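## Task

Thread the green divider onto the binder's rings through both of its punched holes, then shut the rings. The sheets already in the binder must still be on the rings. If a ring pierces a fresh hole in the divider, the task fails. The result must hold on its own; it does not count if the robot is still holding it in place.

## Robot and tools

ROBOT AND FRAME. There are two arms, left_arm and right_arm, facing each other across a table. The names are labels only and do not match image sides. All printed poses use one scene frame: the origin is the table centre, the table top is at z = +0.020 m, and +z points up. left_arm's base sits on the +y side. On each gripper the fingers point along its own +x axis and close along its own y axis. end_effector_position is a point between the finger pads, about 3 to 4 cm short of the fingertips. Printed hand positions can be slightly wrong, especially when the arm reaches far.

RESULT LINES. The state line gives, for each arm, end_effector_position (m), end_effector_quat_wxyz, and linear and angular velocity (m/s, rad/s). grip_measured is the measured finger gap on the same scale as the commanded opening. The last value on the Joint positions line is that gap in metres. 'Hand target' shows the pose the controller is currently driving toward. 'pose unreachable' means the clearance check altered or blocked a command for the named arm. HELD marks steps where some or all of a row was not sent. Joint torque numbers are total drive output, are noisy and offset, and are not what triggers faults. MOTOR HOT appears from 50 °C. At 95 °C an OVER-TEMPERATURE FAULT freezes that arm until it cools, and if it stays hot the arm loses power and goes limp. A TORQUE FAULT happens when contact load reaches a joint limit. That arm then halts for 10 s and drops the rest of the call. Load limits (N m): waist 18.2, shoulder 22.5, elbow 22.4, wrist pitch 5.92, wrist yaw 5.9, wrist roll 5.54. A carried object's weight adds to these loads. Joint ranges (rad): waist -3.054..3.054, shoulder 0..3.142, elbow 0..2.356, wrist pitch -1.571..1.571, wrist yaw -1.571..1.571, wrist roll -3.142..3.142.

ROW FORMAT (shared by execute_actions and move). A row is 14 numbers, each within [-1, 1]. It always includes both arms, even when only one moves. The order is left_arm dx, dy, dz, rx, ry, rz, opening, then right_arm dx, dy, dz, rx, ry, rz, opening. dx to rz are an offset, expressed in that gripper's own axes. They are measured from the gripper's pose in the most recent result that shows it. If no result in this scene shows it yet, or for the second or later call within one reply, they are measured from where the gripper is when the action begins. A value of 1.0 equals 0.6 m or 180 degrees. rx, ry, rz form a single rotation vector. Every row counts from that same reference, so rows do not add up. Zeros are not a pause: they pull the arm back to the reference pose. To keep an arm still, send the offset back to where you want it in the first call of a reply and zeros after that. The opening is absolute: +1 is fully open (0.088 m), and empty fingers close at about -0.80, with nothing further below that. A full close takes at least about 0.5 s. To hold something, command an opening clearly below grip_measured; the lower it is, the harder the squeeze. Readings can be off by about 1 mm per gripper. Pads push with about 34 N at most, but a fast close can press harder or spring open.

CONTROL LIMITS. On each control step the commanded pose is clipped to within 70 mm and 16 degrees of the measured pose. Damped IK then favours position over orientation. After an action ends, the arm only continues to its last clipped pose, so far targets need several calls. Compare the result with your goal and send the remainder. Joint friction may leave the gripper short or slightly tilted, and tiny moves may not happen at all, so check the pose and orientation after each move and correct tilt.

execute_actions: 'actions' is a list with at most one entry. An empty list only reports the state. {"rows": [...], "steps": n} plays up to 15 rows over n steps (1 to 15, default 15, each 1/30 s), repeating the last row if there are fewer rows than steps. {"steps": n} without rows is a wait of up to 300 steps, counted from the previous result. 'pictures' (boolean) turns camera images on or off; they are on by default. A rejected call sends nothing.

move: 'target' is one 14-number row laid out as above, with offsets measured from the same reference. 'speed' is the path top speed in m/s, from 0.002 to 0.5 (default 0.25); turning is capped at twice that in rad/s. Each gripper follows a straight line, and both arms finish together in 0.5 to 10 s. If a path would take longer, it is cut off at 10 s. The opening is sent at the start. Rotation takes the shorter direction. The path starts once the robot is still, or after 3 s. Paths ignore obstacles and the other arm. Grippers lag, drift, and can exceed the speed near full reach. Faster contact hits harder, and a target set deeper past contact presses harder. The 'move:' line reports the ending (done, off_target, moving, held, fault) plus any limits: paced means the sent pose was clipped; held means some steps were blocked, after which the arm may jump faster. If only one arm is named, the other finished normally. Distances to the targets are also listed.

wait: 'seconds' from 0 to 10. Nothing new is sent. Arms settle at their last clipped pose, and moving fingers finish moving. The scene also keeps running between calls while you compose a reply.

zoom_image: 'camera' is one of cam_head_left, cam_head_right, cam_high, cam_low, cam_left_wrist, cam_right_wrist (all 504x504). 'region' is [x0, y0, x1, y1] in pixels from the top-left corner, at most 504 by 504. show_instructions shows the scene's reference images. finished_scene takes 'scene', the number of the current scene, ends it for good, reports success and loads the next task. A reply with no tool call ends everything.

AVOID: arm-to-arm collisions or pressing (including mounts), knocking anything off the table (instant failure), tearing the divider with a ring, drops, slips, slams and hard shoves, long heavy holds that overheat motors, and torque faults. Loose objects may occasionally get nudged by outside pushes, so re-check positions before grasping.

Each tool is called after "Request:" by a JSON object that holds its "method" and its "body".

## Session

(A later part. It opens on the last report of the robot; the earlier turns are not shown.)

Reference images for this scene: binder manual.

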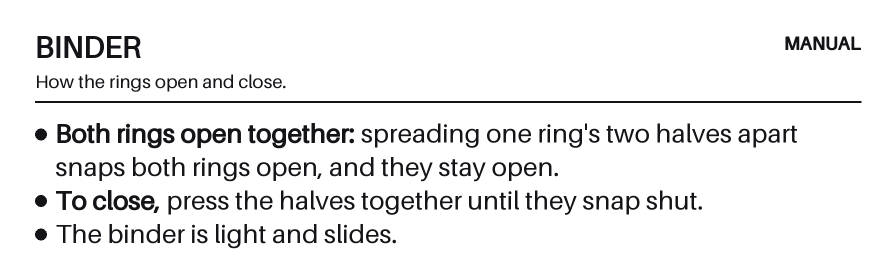

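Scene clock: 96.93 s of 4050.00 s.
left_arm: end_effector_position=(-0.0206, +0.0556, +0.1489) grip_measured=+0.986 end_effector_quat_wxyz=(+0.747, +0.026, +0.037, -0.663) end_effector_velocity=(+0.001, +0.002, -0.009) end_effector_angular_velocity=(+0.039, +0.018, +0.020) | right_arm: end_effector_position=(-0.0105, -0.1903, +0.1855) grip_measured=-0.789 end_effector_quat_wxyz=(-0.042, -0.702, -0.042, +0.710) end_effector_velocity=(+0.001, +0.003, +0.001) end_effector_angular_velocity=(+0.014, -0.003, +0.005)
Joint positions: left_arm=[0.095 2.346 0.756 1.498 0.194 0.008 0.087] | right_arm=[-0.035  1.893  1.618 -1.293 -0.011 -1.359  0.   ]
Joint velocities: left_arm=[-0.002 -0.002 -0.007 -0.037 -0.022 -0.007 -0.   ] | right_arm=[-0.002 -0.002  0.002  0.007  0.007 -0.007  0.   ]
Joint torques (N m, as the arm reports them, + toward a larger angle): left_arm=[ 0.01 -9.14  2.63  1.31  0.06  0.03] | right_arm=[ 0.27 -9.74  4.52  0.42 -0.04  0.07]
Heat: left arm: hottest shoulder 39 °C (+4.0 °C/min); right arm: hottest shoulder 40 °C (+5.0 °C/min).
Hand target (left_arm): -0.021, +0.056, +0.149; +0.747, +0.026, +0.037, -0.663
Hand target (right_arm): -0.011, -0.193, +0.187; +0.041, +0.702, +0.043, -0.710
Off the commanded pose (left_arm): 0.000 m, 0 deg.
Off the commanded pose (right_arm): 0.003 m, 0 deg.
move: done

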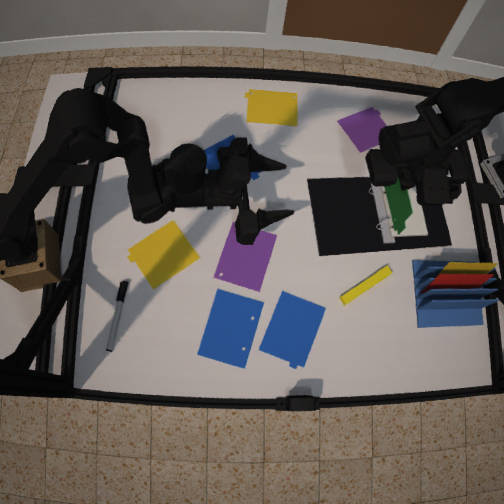

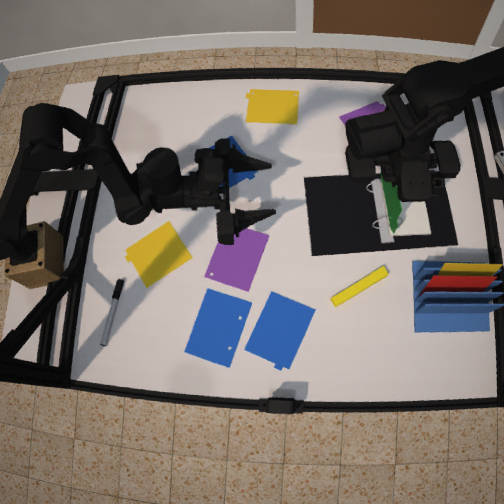

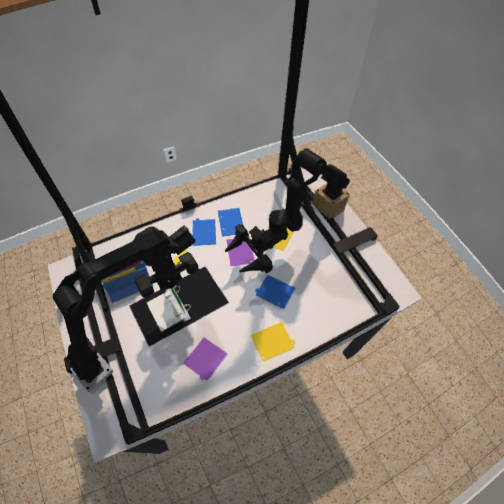

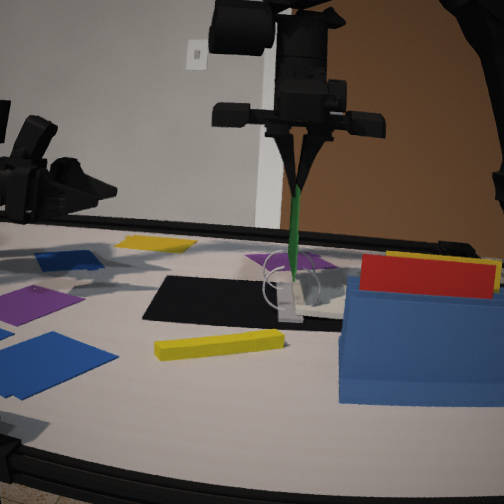

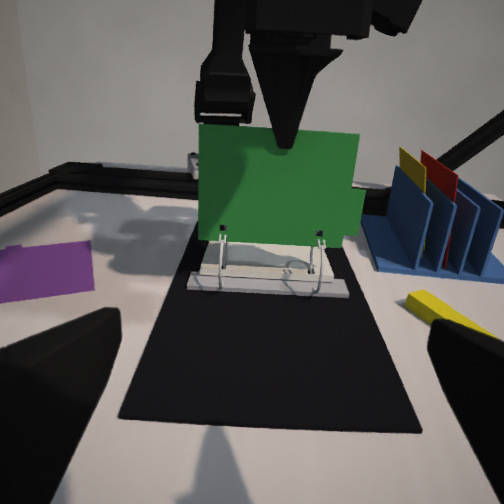

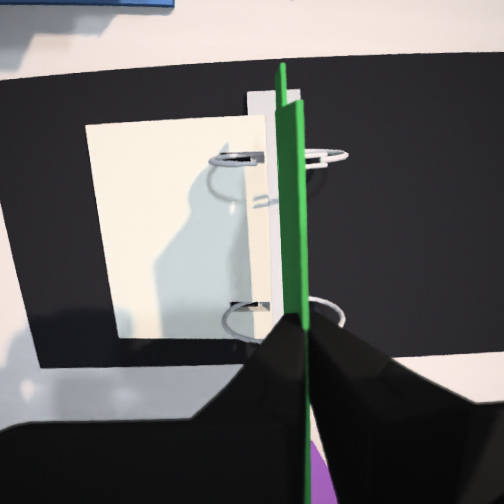

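Request:
{"method": "move", "body": {"target": [0,0,0,0,0,0,1,0.009,0.009,0,0,0,0.0075,-1], "speed": 0.01}}

Request:
{"method": "zoom_image", "body": {"camera": "cam_left_wrist", "region": [160,170,370,310]}}

Request:
{"method": "zoom_image", "body": {"camera": "cam_low", "region": [240,200,350,330]}}

Request:
{"method": "zoom_image", "body": {"camera": "cam_right_wrist", "region": [190,50,390,350]}}

Scene clock: 105.63 s of 4050.00 s.
left_arm: end_effector_position=(-0.0206, +0.0557, +0.1487) grip_measured=+0.986 end_effector_quat_wxyz=(+0.747, +0.027, +0.037, -0.663) end_effector_velocity=(-0.005, -0.000, -0.001) end_effector_angular_velocity=(+0.006, +0.010, -0.014) | right_arm: end_effector_position=(-0.0101, -0.1934, +0.1828) grip_measured=-0.789 end_effector_quat_wxyz=(-0.046, -0.702, -0.037, +0.710) end_effector_velocity=(+0.000, -0.001, +0.001) end_effector_angular_velocity=(-0.005, +0.006, +0.005)
Joint positions: left_arm=[0.095 2.346 0.756 1.498 0.194 0.008 0.087] | right_arm=[-0.035  1.892  1.606 -1.294 -0.014 -1.359  0.   ]
Joint velocities: left_arm=[-0.007 -0.002 -0.002 -0.007  0.007 -0.007 -0.   ] | right_arm=[-0.002 -0.002  0.002 -0.007 -0.007 -0.007 -0.   ]
Joint torques (N m, as the arm reports them, + toward a larger angle): left_arm=[-0.03 -9.14  2.63  1.3   0.06  0.05] | right_arm=[ 0.12 -8.3   4.5   0.22 -0.08  0.06]
Heat: left arm: hottest shoulder 39 °C (+3.0 °C/min); right arm: hottest shoulder 41 °C (+5.1 °C/min).
Hand target (left_arm): -0.021, +0.056, +0.149; +0.747, +0.027, +0.037, -0.663
Hand target (right_arm): -0.010, -0.196, +0.180; +0.050, +0.702, +0.033, -0.709
Off the commanded pose (left_arm): 0.000 m, 0 deg.
Off the commanded pose (right_arm): 0.004 m, 1 deg.
move: done

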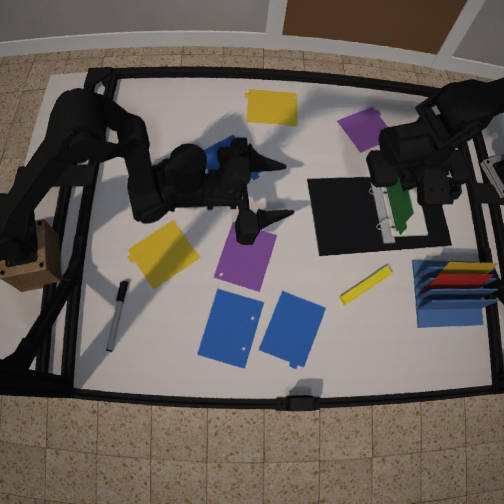

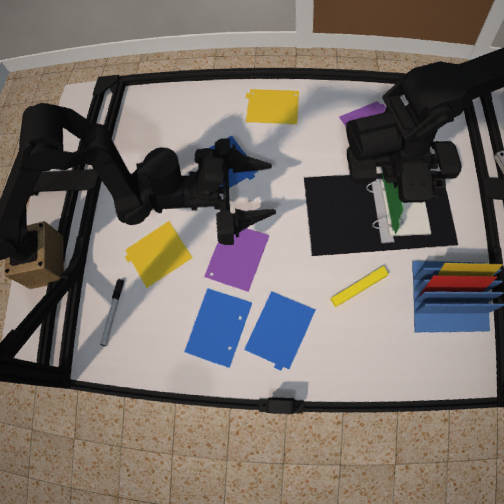

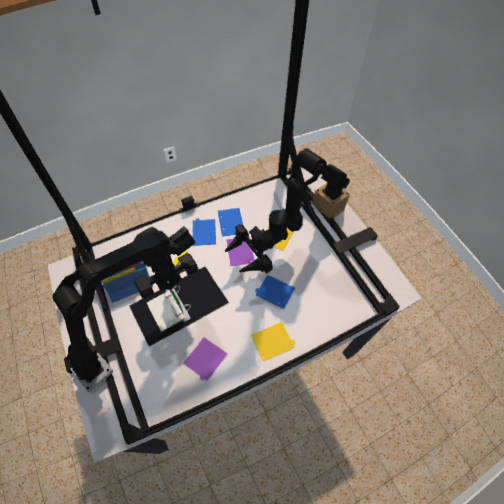

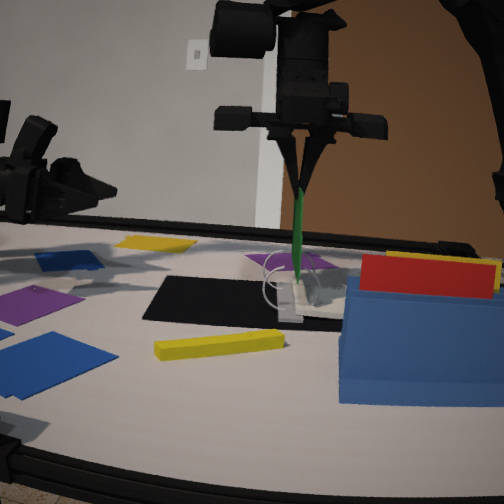

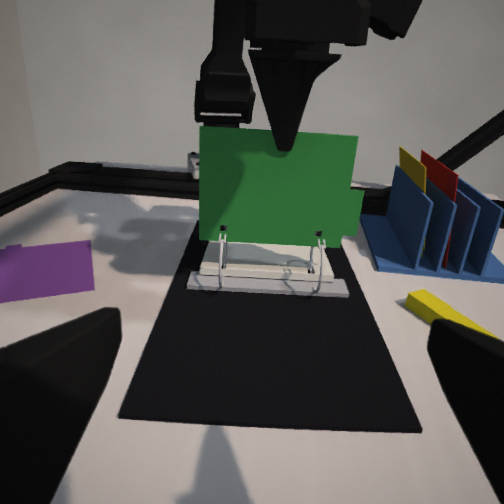

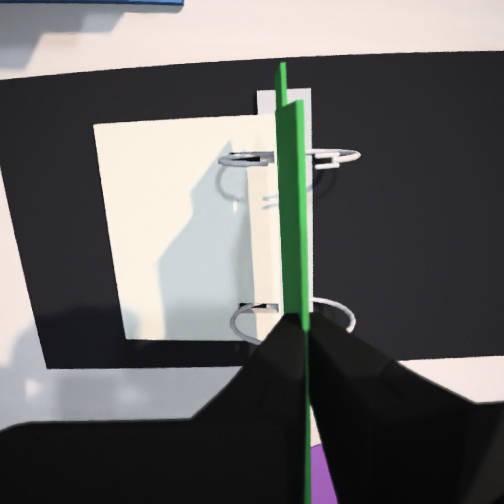

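Region (160, 170, 370, 310) of cam_left_wrist's 504x504 image, scaled by 2.400, with more detail than that image has.

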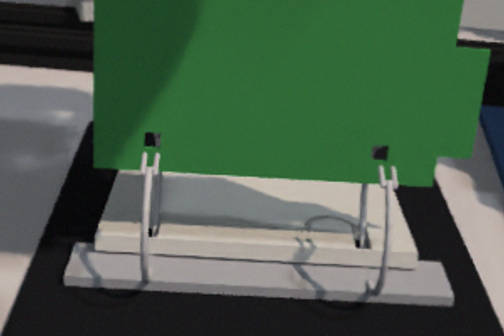

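Region (240, 200, 350, 330) of cam_low's 504x504 image, scaled by 3.877, with more detail than that image has; it fills the left 426 columns of this view, and the rest is white.

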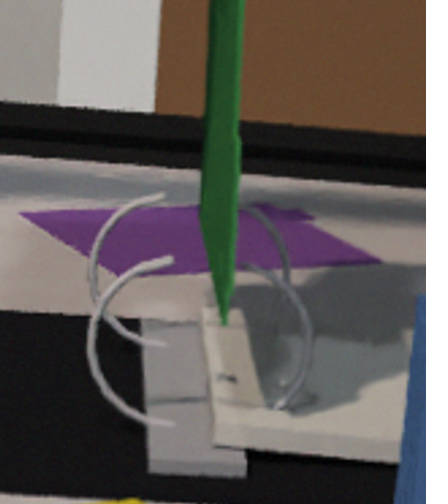

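Region (190, 50, 390, 350) of cam_right_wrist's 504x504 image, scaled by 1.680, with more detail than that image has.

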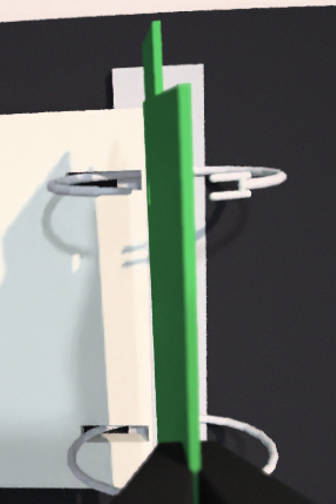

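Request:
{"method": "move", "body": {"target": [0,0,0,0,0,0,1,0,0.006,0.003,0,0,0.006,-1], "speed": 0.01}}

Request:
{"method": "zoom_image", "body": {"camera": "cam_left_wrist", "region": [200,200,340,270]}}

Request:
{"method": "zoom_image", "body": {"camera": "cam_low", "region": [240,200,350,330]}}

Request:
{"method": "zoom_image", "body": {"camera": "cam_right_wrist", "region": [190,50,390,350]}}

Scene clock: 118.53 s of 4050.00 s.
left_arm: end_effector_position=(-0.0206, +0.0557, +0.1485) grip_measured=+0.986 end_effector_quat_wxyz=(+0.747, +0.027, +0.037, -0.663) end_effector_velocity=(-0.000, +0.000, -0.001) end_effector_angular_velocity=(+0.005, +0.022, +0.017) | right_arm: end_effector_position=(-0.0100, -0.1977, +0.1826) grip_measured=-0.786 end_effector_quat_wxyz=(-0.053, -0.703, -0.031, +0.708) end_effector_velocity=(+0.003, -0.003, -0.001) end_effector_angular_velocity=(-0.009, -0.011, +0.005)
Joint positions: left_arm=[0.095 2.347 0.756 1.498 0.194 0.008 0.087] | right_arm=[-0.031  1.892  1.605 -1.311 -0.016 -1.356  0.   ]
Joint velocities: left_arm=[-0.007 -0.002 -0.002 -0.007 -0.022 -0.022 -0.   ] | right_arm=[-0.002 -0.002 -0.007 -0.007  0.007 -0.007 -0.002]
Joint torques (N m, as the arm reports them, + toward a larger angle): left_arm=[-0.03 -9.17  2.65  1.31  0.06  0.05] | right_arm=[ 0.28 -8.03  6.18  0.1  -0.06  0.1 ]
Heat: left arm: hottest shoulder 39 °C (+2.0 °C/min); right arm: hottest shoulder 41 °C (+3.0 °C/min).
Hand target (left_arm): -0.021, +0.056, +0.149; +0.747, +0.027, +0.037, -0.663
Hand target (right_arm): -0.011, -0.197, +0.183; +0.053, +0.702, +0.031, -0.709
Off the commanded pose (left_arm): 0.000 m, 0 deg.
Off the commanded pose (right_arm): 0.002 m, 0 deg.
move: done

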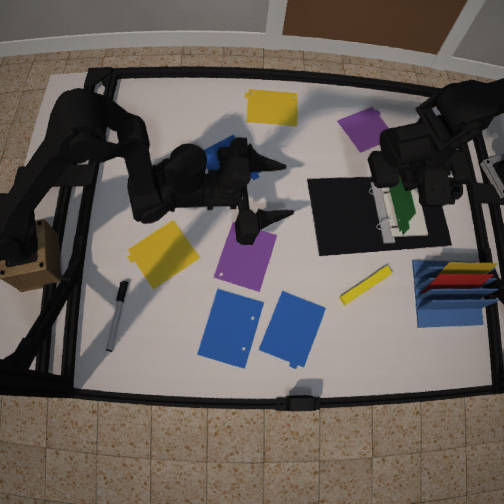

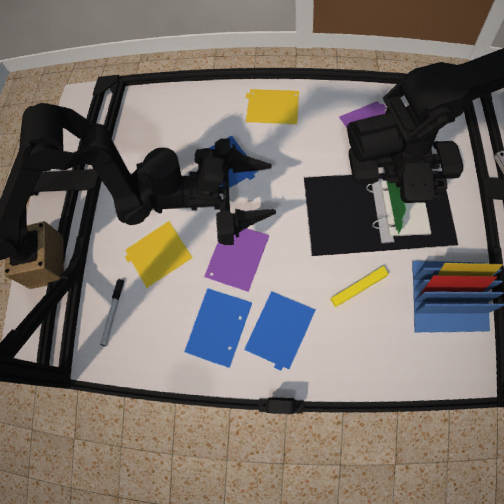

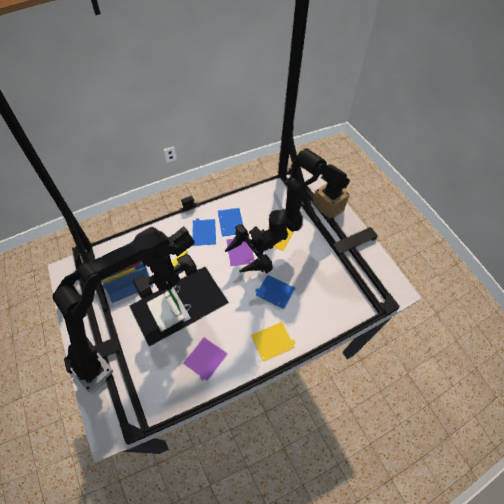

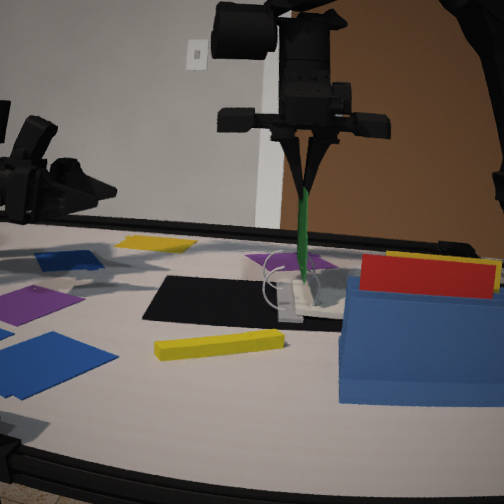

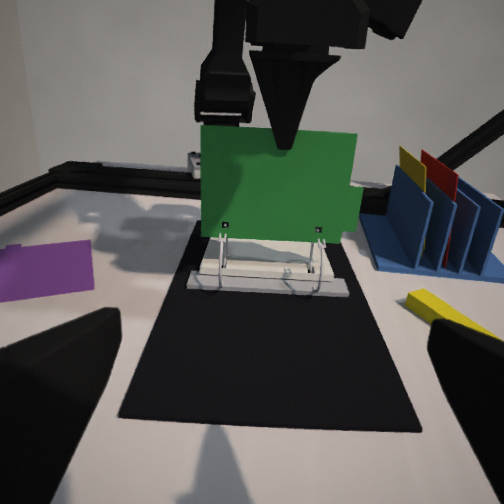

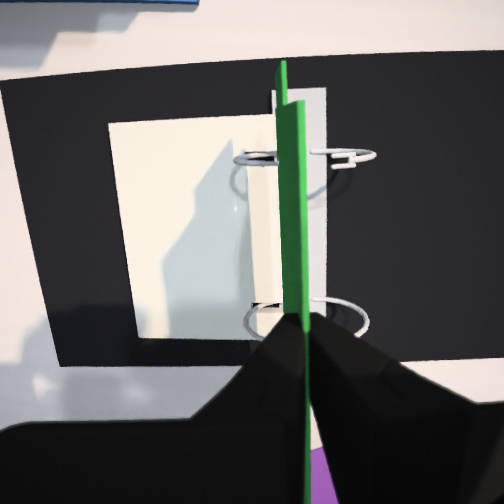

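Region (200, 200, 340, 270) of cam_left_wrist's 504x504 image, scaled by 3.600, with more detail than that image has.

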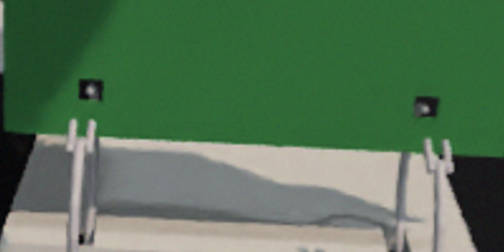

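Region (240, 200, 350, 330) of cam_low's 504x504 image, scaled by 3.877, with more detail than that image has; it fills the left 426 columns of this view, and the rest is white.

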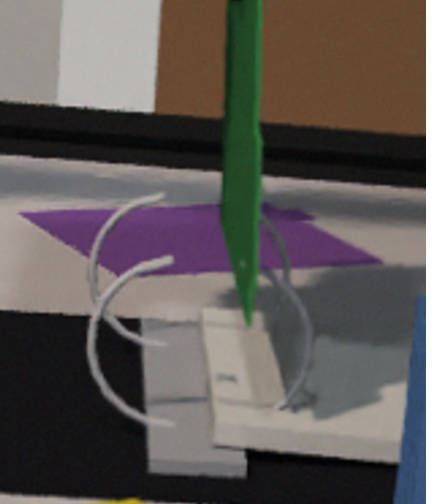

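Region (190, 50, 390, 350) of cam_right_wrist's 504x504 image, scaled by 1.680, with more detail than that image has.

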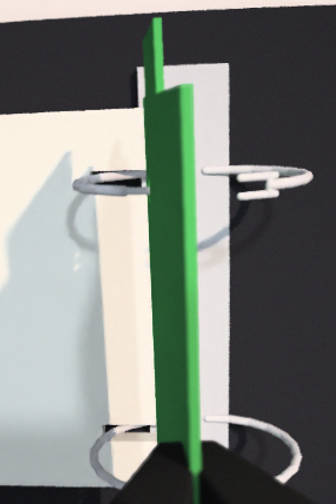

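Both tips centred in the holes.

Request:
{"method": "move", "body": {"target": [0,0,0,0,0,0,1,0.011,0.011,0,0,0,0.009,-1], "speed": 0.01}}

Request:
{"method": "zoom_image", "body": {"camera": "cam_left_wrist", "region": [200,200,340,270]}}

Request:
{"method": "zoom_image", "body": {"camera": "cam_low", "region": [240,200,350,330]}}

Scene clock: 123.27 s of 4050.00 s.
left_arm: end_effector_position=(-0.0207, +0.0558, +0.1484) grip_measured=+0.986 end_effector_quat_wxyz=(+0.747, +0.027, +0.038, -0.663) end_effector_velocity=(-0.001, +0.002, -0.002) end_effector_angular_velocity=(+0.009, +0.025, +0.007) | right_arm: end_effector_position=(-0.0091, -0.2021, +0.1781) grip_measured=-0.789 end_effector_quat_wxyz=(-0.060, -0.704, -0.023, +0.708) end_effector_velocity=(+0.000, -0.002, +0.000) end_effector_angular_velocity=(-0.009, +0.005, +0.005)
Joint positions: left_arm=[0.095 2.347 0.756 1.498 0.194 0.008 0.087] | right_arm=[-0.031  1.893  1.587 -1.313 -0.019 -1.356  0.   ]
Joint velocities: left_arm=[-0.002 -0.002 -0.007 -0.007 -0.007 -0.022 -0.   ] | right_arm=[-0.002 -0.002 -0.002 -0.007 -0.007 -0.007 -0.   ]
Joint torques (N m, as the arm reports them, + toward a larger angle): left_arm=[-0.01 -9.14  2.63  1.3   0.06  0.05] | right_arm=[ 0.18 -8.44  4.49  0.24 -0.16  0.05]
Heat: left arm: hottest shoulder 39 °C (+2.0 °C/min); right arm: hottest shoulder 41 °C (+3.0 °C/min).
Hand target (left_arm): -0.021, +0.056, +0.148; +0.747, +0.027, +0.037, -0.663
Hand target (right_arm): -0.009, -0.204, +0.176; +0.063, +0.704, +0.021, -0.707
Off the commanded pose (left_arm): 0.000 m, 0 deg.
Off the commanded pose (right_arm): 0.003 m, 0 deg.
move: done

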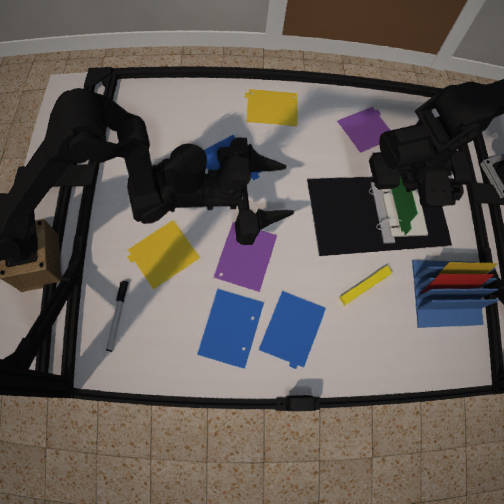

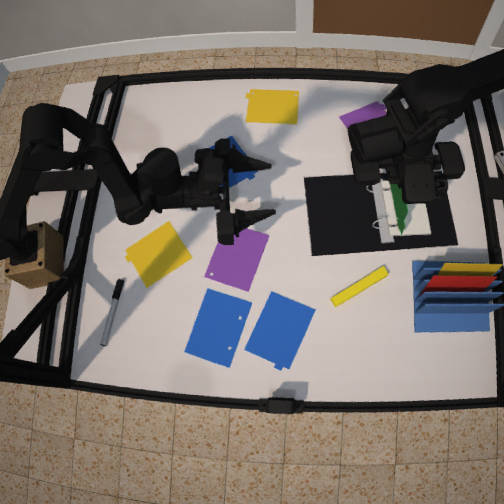

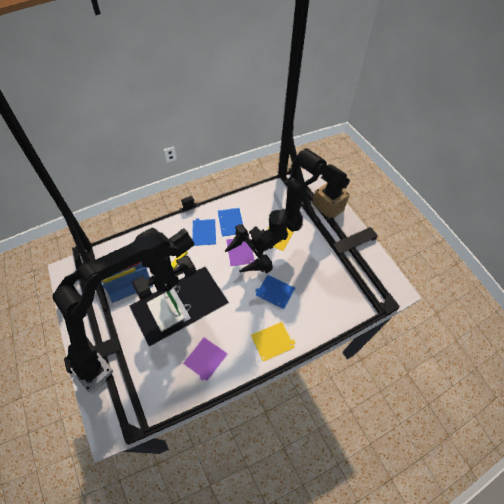

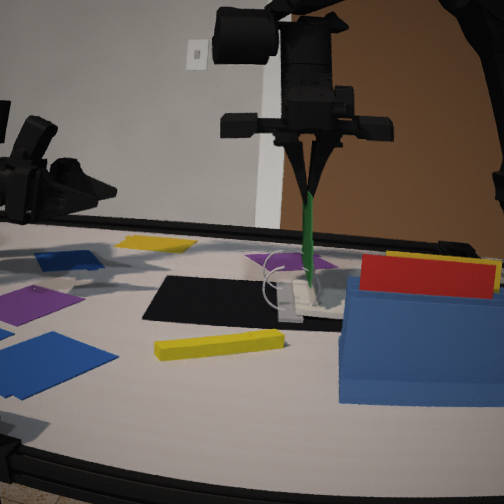

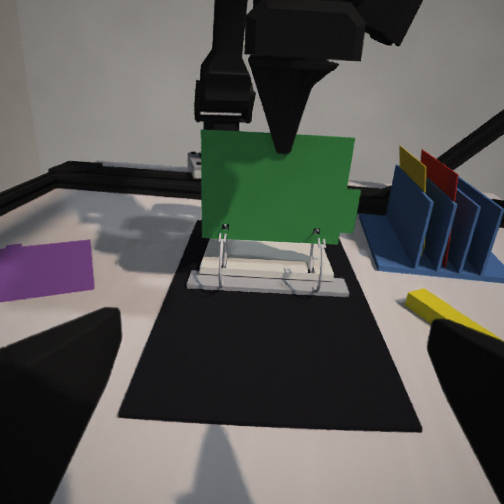

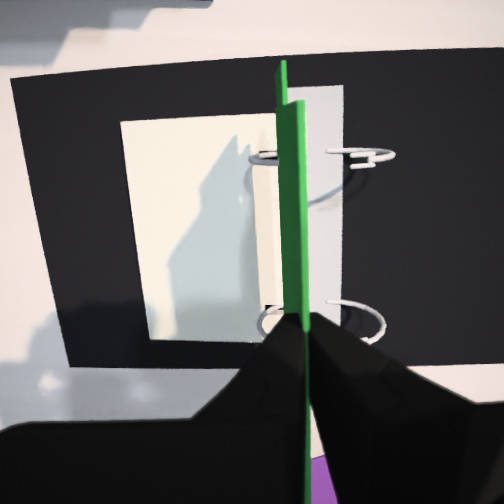

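Region (200, 200, 340, 270) of cam_left_wrist's 504x504 image, scaled by 3.600, with more detail than that image has.

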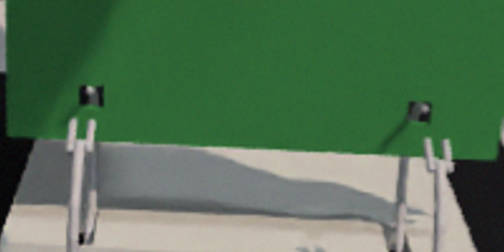

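Region (240, 200, 350, 330) of cam_low's 504x504 image, scaled by 3.877, with more detail than that image has; it fills the left 426 columns of this view, and the rest is white.

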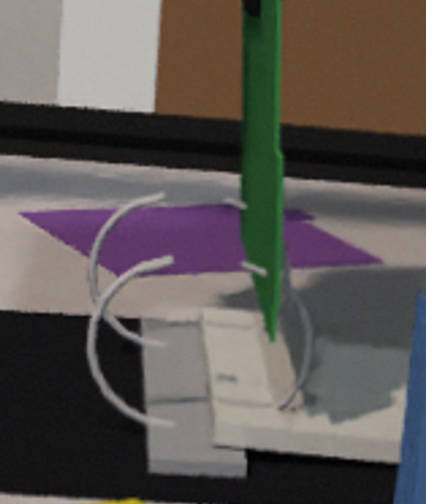

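Request:
{"method": "move", "body": {"target": [0,0,0,0,0,0,1,0.035,0.06,0,0,0,-0.08,-0.6], "speed": 0.04}}

Scene clock: 129.57 s of 4050.00 s.
left_arm: end_effector_position=(-0.0207, +0.0558, +0.1482) grip_measured=+0.986 end_effector_quat_wxyz=(+0.747, +0.027, +0.038, -0.663) end_effector_velocity=(-0.003, +0.000, -0.004) end_effector_angular_velocity=(+0.020, +0.013, +0.001) | right_arm: end_effector_position=(-0.0053, -0.2366, +0.1581) grip_measured=-0.600 end_effector_quat_wxyz=(+0.028, -0.695, -0.111, +0.710) end_effector_velocity=(-0.000, -0.000, +0.000) end_effector_angular_velocity=(+0.004, +0.008, +0.006)
Joint positions: left_arm=[0.095 2.347 0.756 1.498 0.194 0.008 0.087] | right_arm=[ 0.024  1.581  1.124 -0.92   0.044 -1.305  0.01 ]
Joint velocities: left_arm=[-0.007 -0.002 -0.002 -0.022 -0.007 -0.007 -0.   ] | right_arm=[-0.002 -0.007 -0.007  0.007 -0.007 -0.007  0.   ]
Joint torques (N m, as the arm reports them, + toward a larger angle): left_arm=[-0.01 -9.15  2.62  1.31  0.07  0.05] | right_arm=[ 0.22 -7.18  4.42  0.79  0.07  0.13]
Heat: left arm: hottest shoulder 40 °C (+2.0 °C/min); right arm: hottest shoulder 41 °C (+2.0 °C/min).
Hand target (left_arm): -0.021, +0.056, +0.148; +0.747, +0.027, +0.038, -0.663
Hand target (right_arm): -0.005, -0.239, +0.158; -0.029, +0.696, +0.112, -0.709
Off the commanded pose (left_arm): 0.000 m, 0 deg.
Off the commanded pose (right_arm): 0.003 m, 0 deg.
move: done

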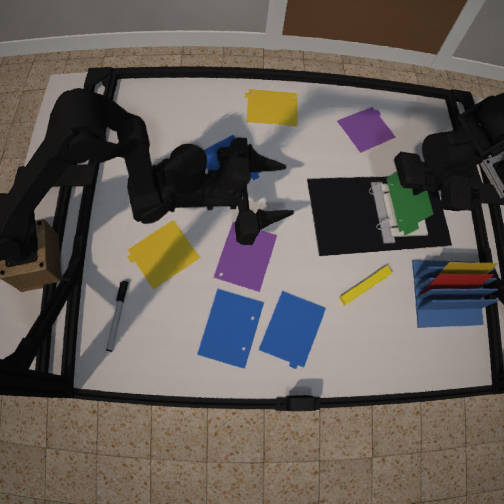

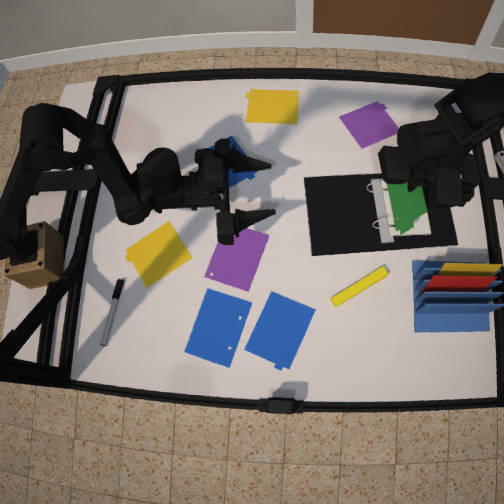

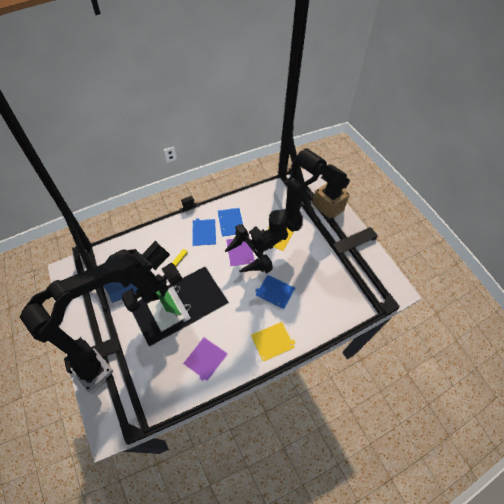

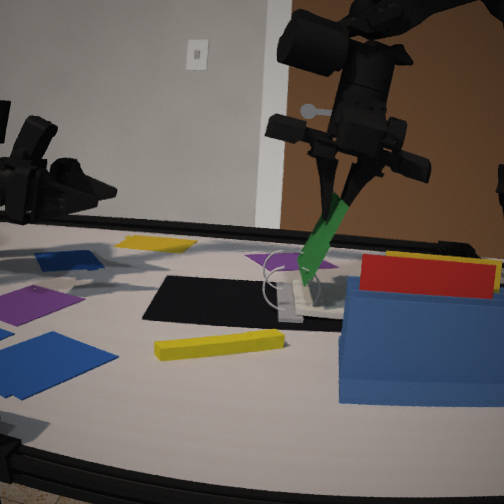

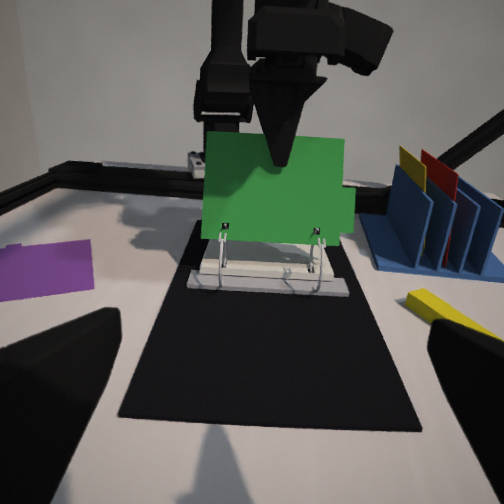

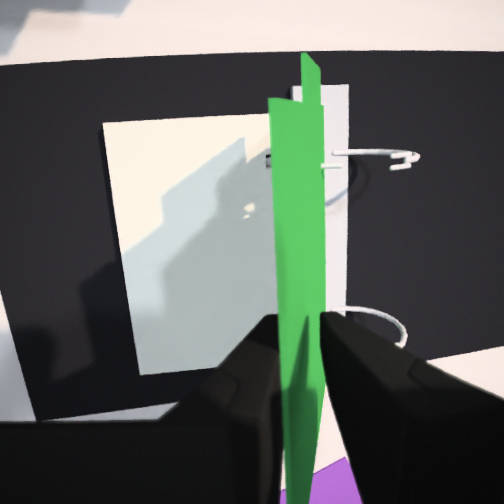

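Request:
{"method": "move", "body": {"target": [0,0,0,0,0,0,1,0.035,0.085,0,0,0,-0.12,-0.2], "speed": 0.08}}

Request:
{"method": "zoom_image", "body": {"camera": "cam_low", "region": [240,180,420,330]}}

Scene clock: 135.57 s of 4050.00 s.
left_arm: end_effector_position=(-0.0207, +0.0558, +0.1482) grip_measured=+0.986 end_effector_quat_wxyz=(+0.747, +0.027, +0.038, -0.663) end_effector_velocity=(+0.002, +0.001, -0.003) end_effector_angular_velocity=(+0.011, +0.010, +0.010) | right_arm: end_effector_position=(-0.0006, -0.2795, +0.1272) grip_measured=-0.200 end_effector_quat_wxyz=(+0.160, -0.662, -0.240, +0.691) end_effector_velocity=(+0.001, -0.006, -0.003) end_effector_angular_velocity=(-0.021, -0.017, +0.025)
Joint positions: left_arm=[0.095 2.347 0.756 1.498 0.194 0.008 0.087] | right_arm=[ 0.16   1.2    0.567 -0.397  0.21  -1.222  0.029]
Joint velocities: left_arm=[ 0.002  0.002 -0.002 -0.007 -0.007 -0.007 -0.   ] | right_arm=[ 0.002 -0.007 -0.007 -0.022 -0.007 -0.022 -0.   ]
Joint torques (N m, as the arm reports them, + toward a larger angle): left_arm=[-0.01 -9.12  2.62  1.31  0.07  0.06] | right_arm=[ 0.37 -4.56  5.19  1.27  0.08  0.14]
Heat: left arm: hottest shoulder 40 °C (+2.0 °C/min); right arm: hottest shoulder 40 °C (+1.0 °C/min).
Hand target (left_arm): -0.021, +0.056, +0.148; +0.747, +0.027, +0.038, -0.663
Hand target (right_arm): +0.000, -0.281, +0.126; -0.160, +0.663, +0.240, -0.691
Off the commanded pose (left_arm): 0.000 m, 0 deg.
Off the commanded pose (right_arm): 0.003 m, 0 deg.
After step 90, 0.37 s passed at rest.
move: done

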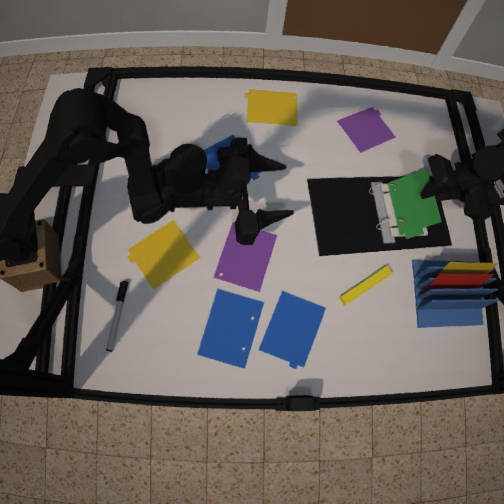

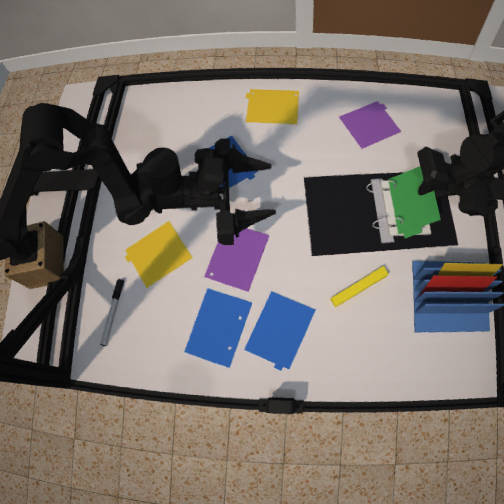

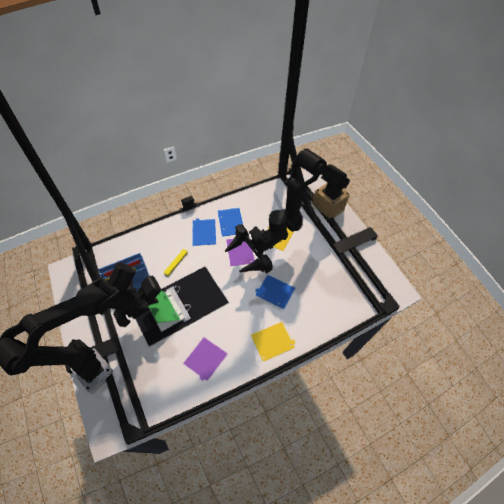

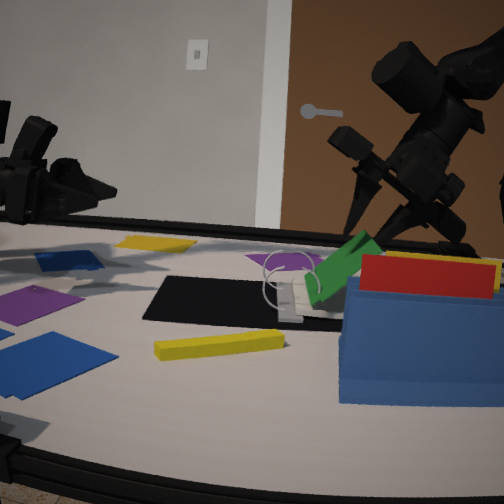

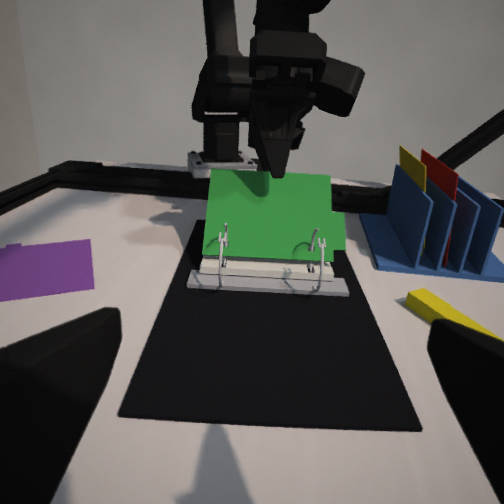

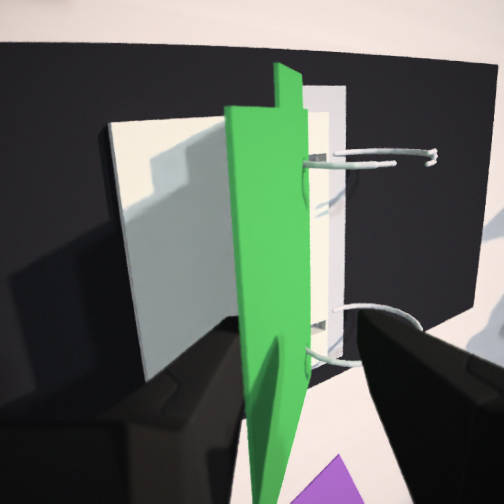

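Region (240, 180, 420, 330) of cam_low's 504x504 image, scaled by 2.800, with more detail than that image has.

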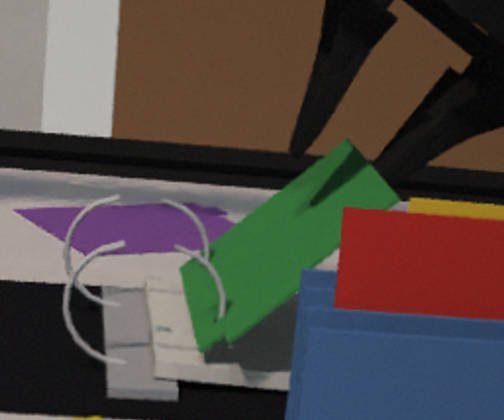

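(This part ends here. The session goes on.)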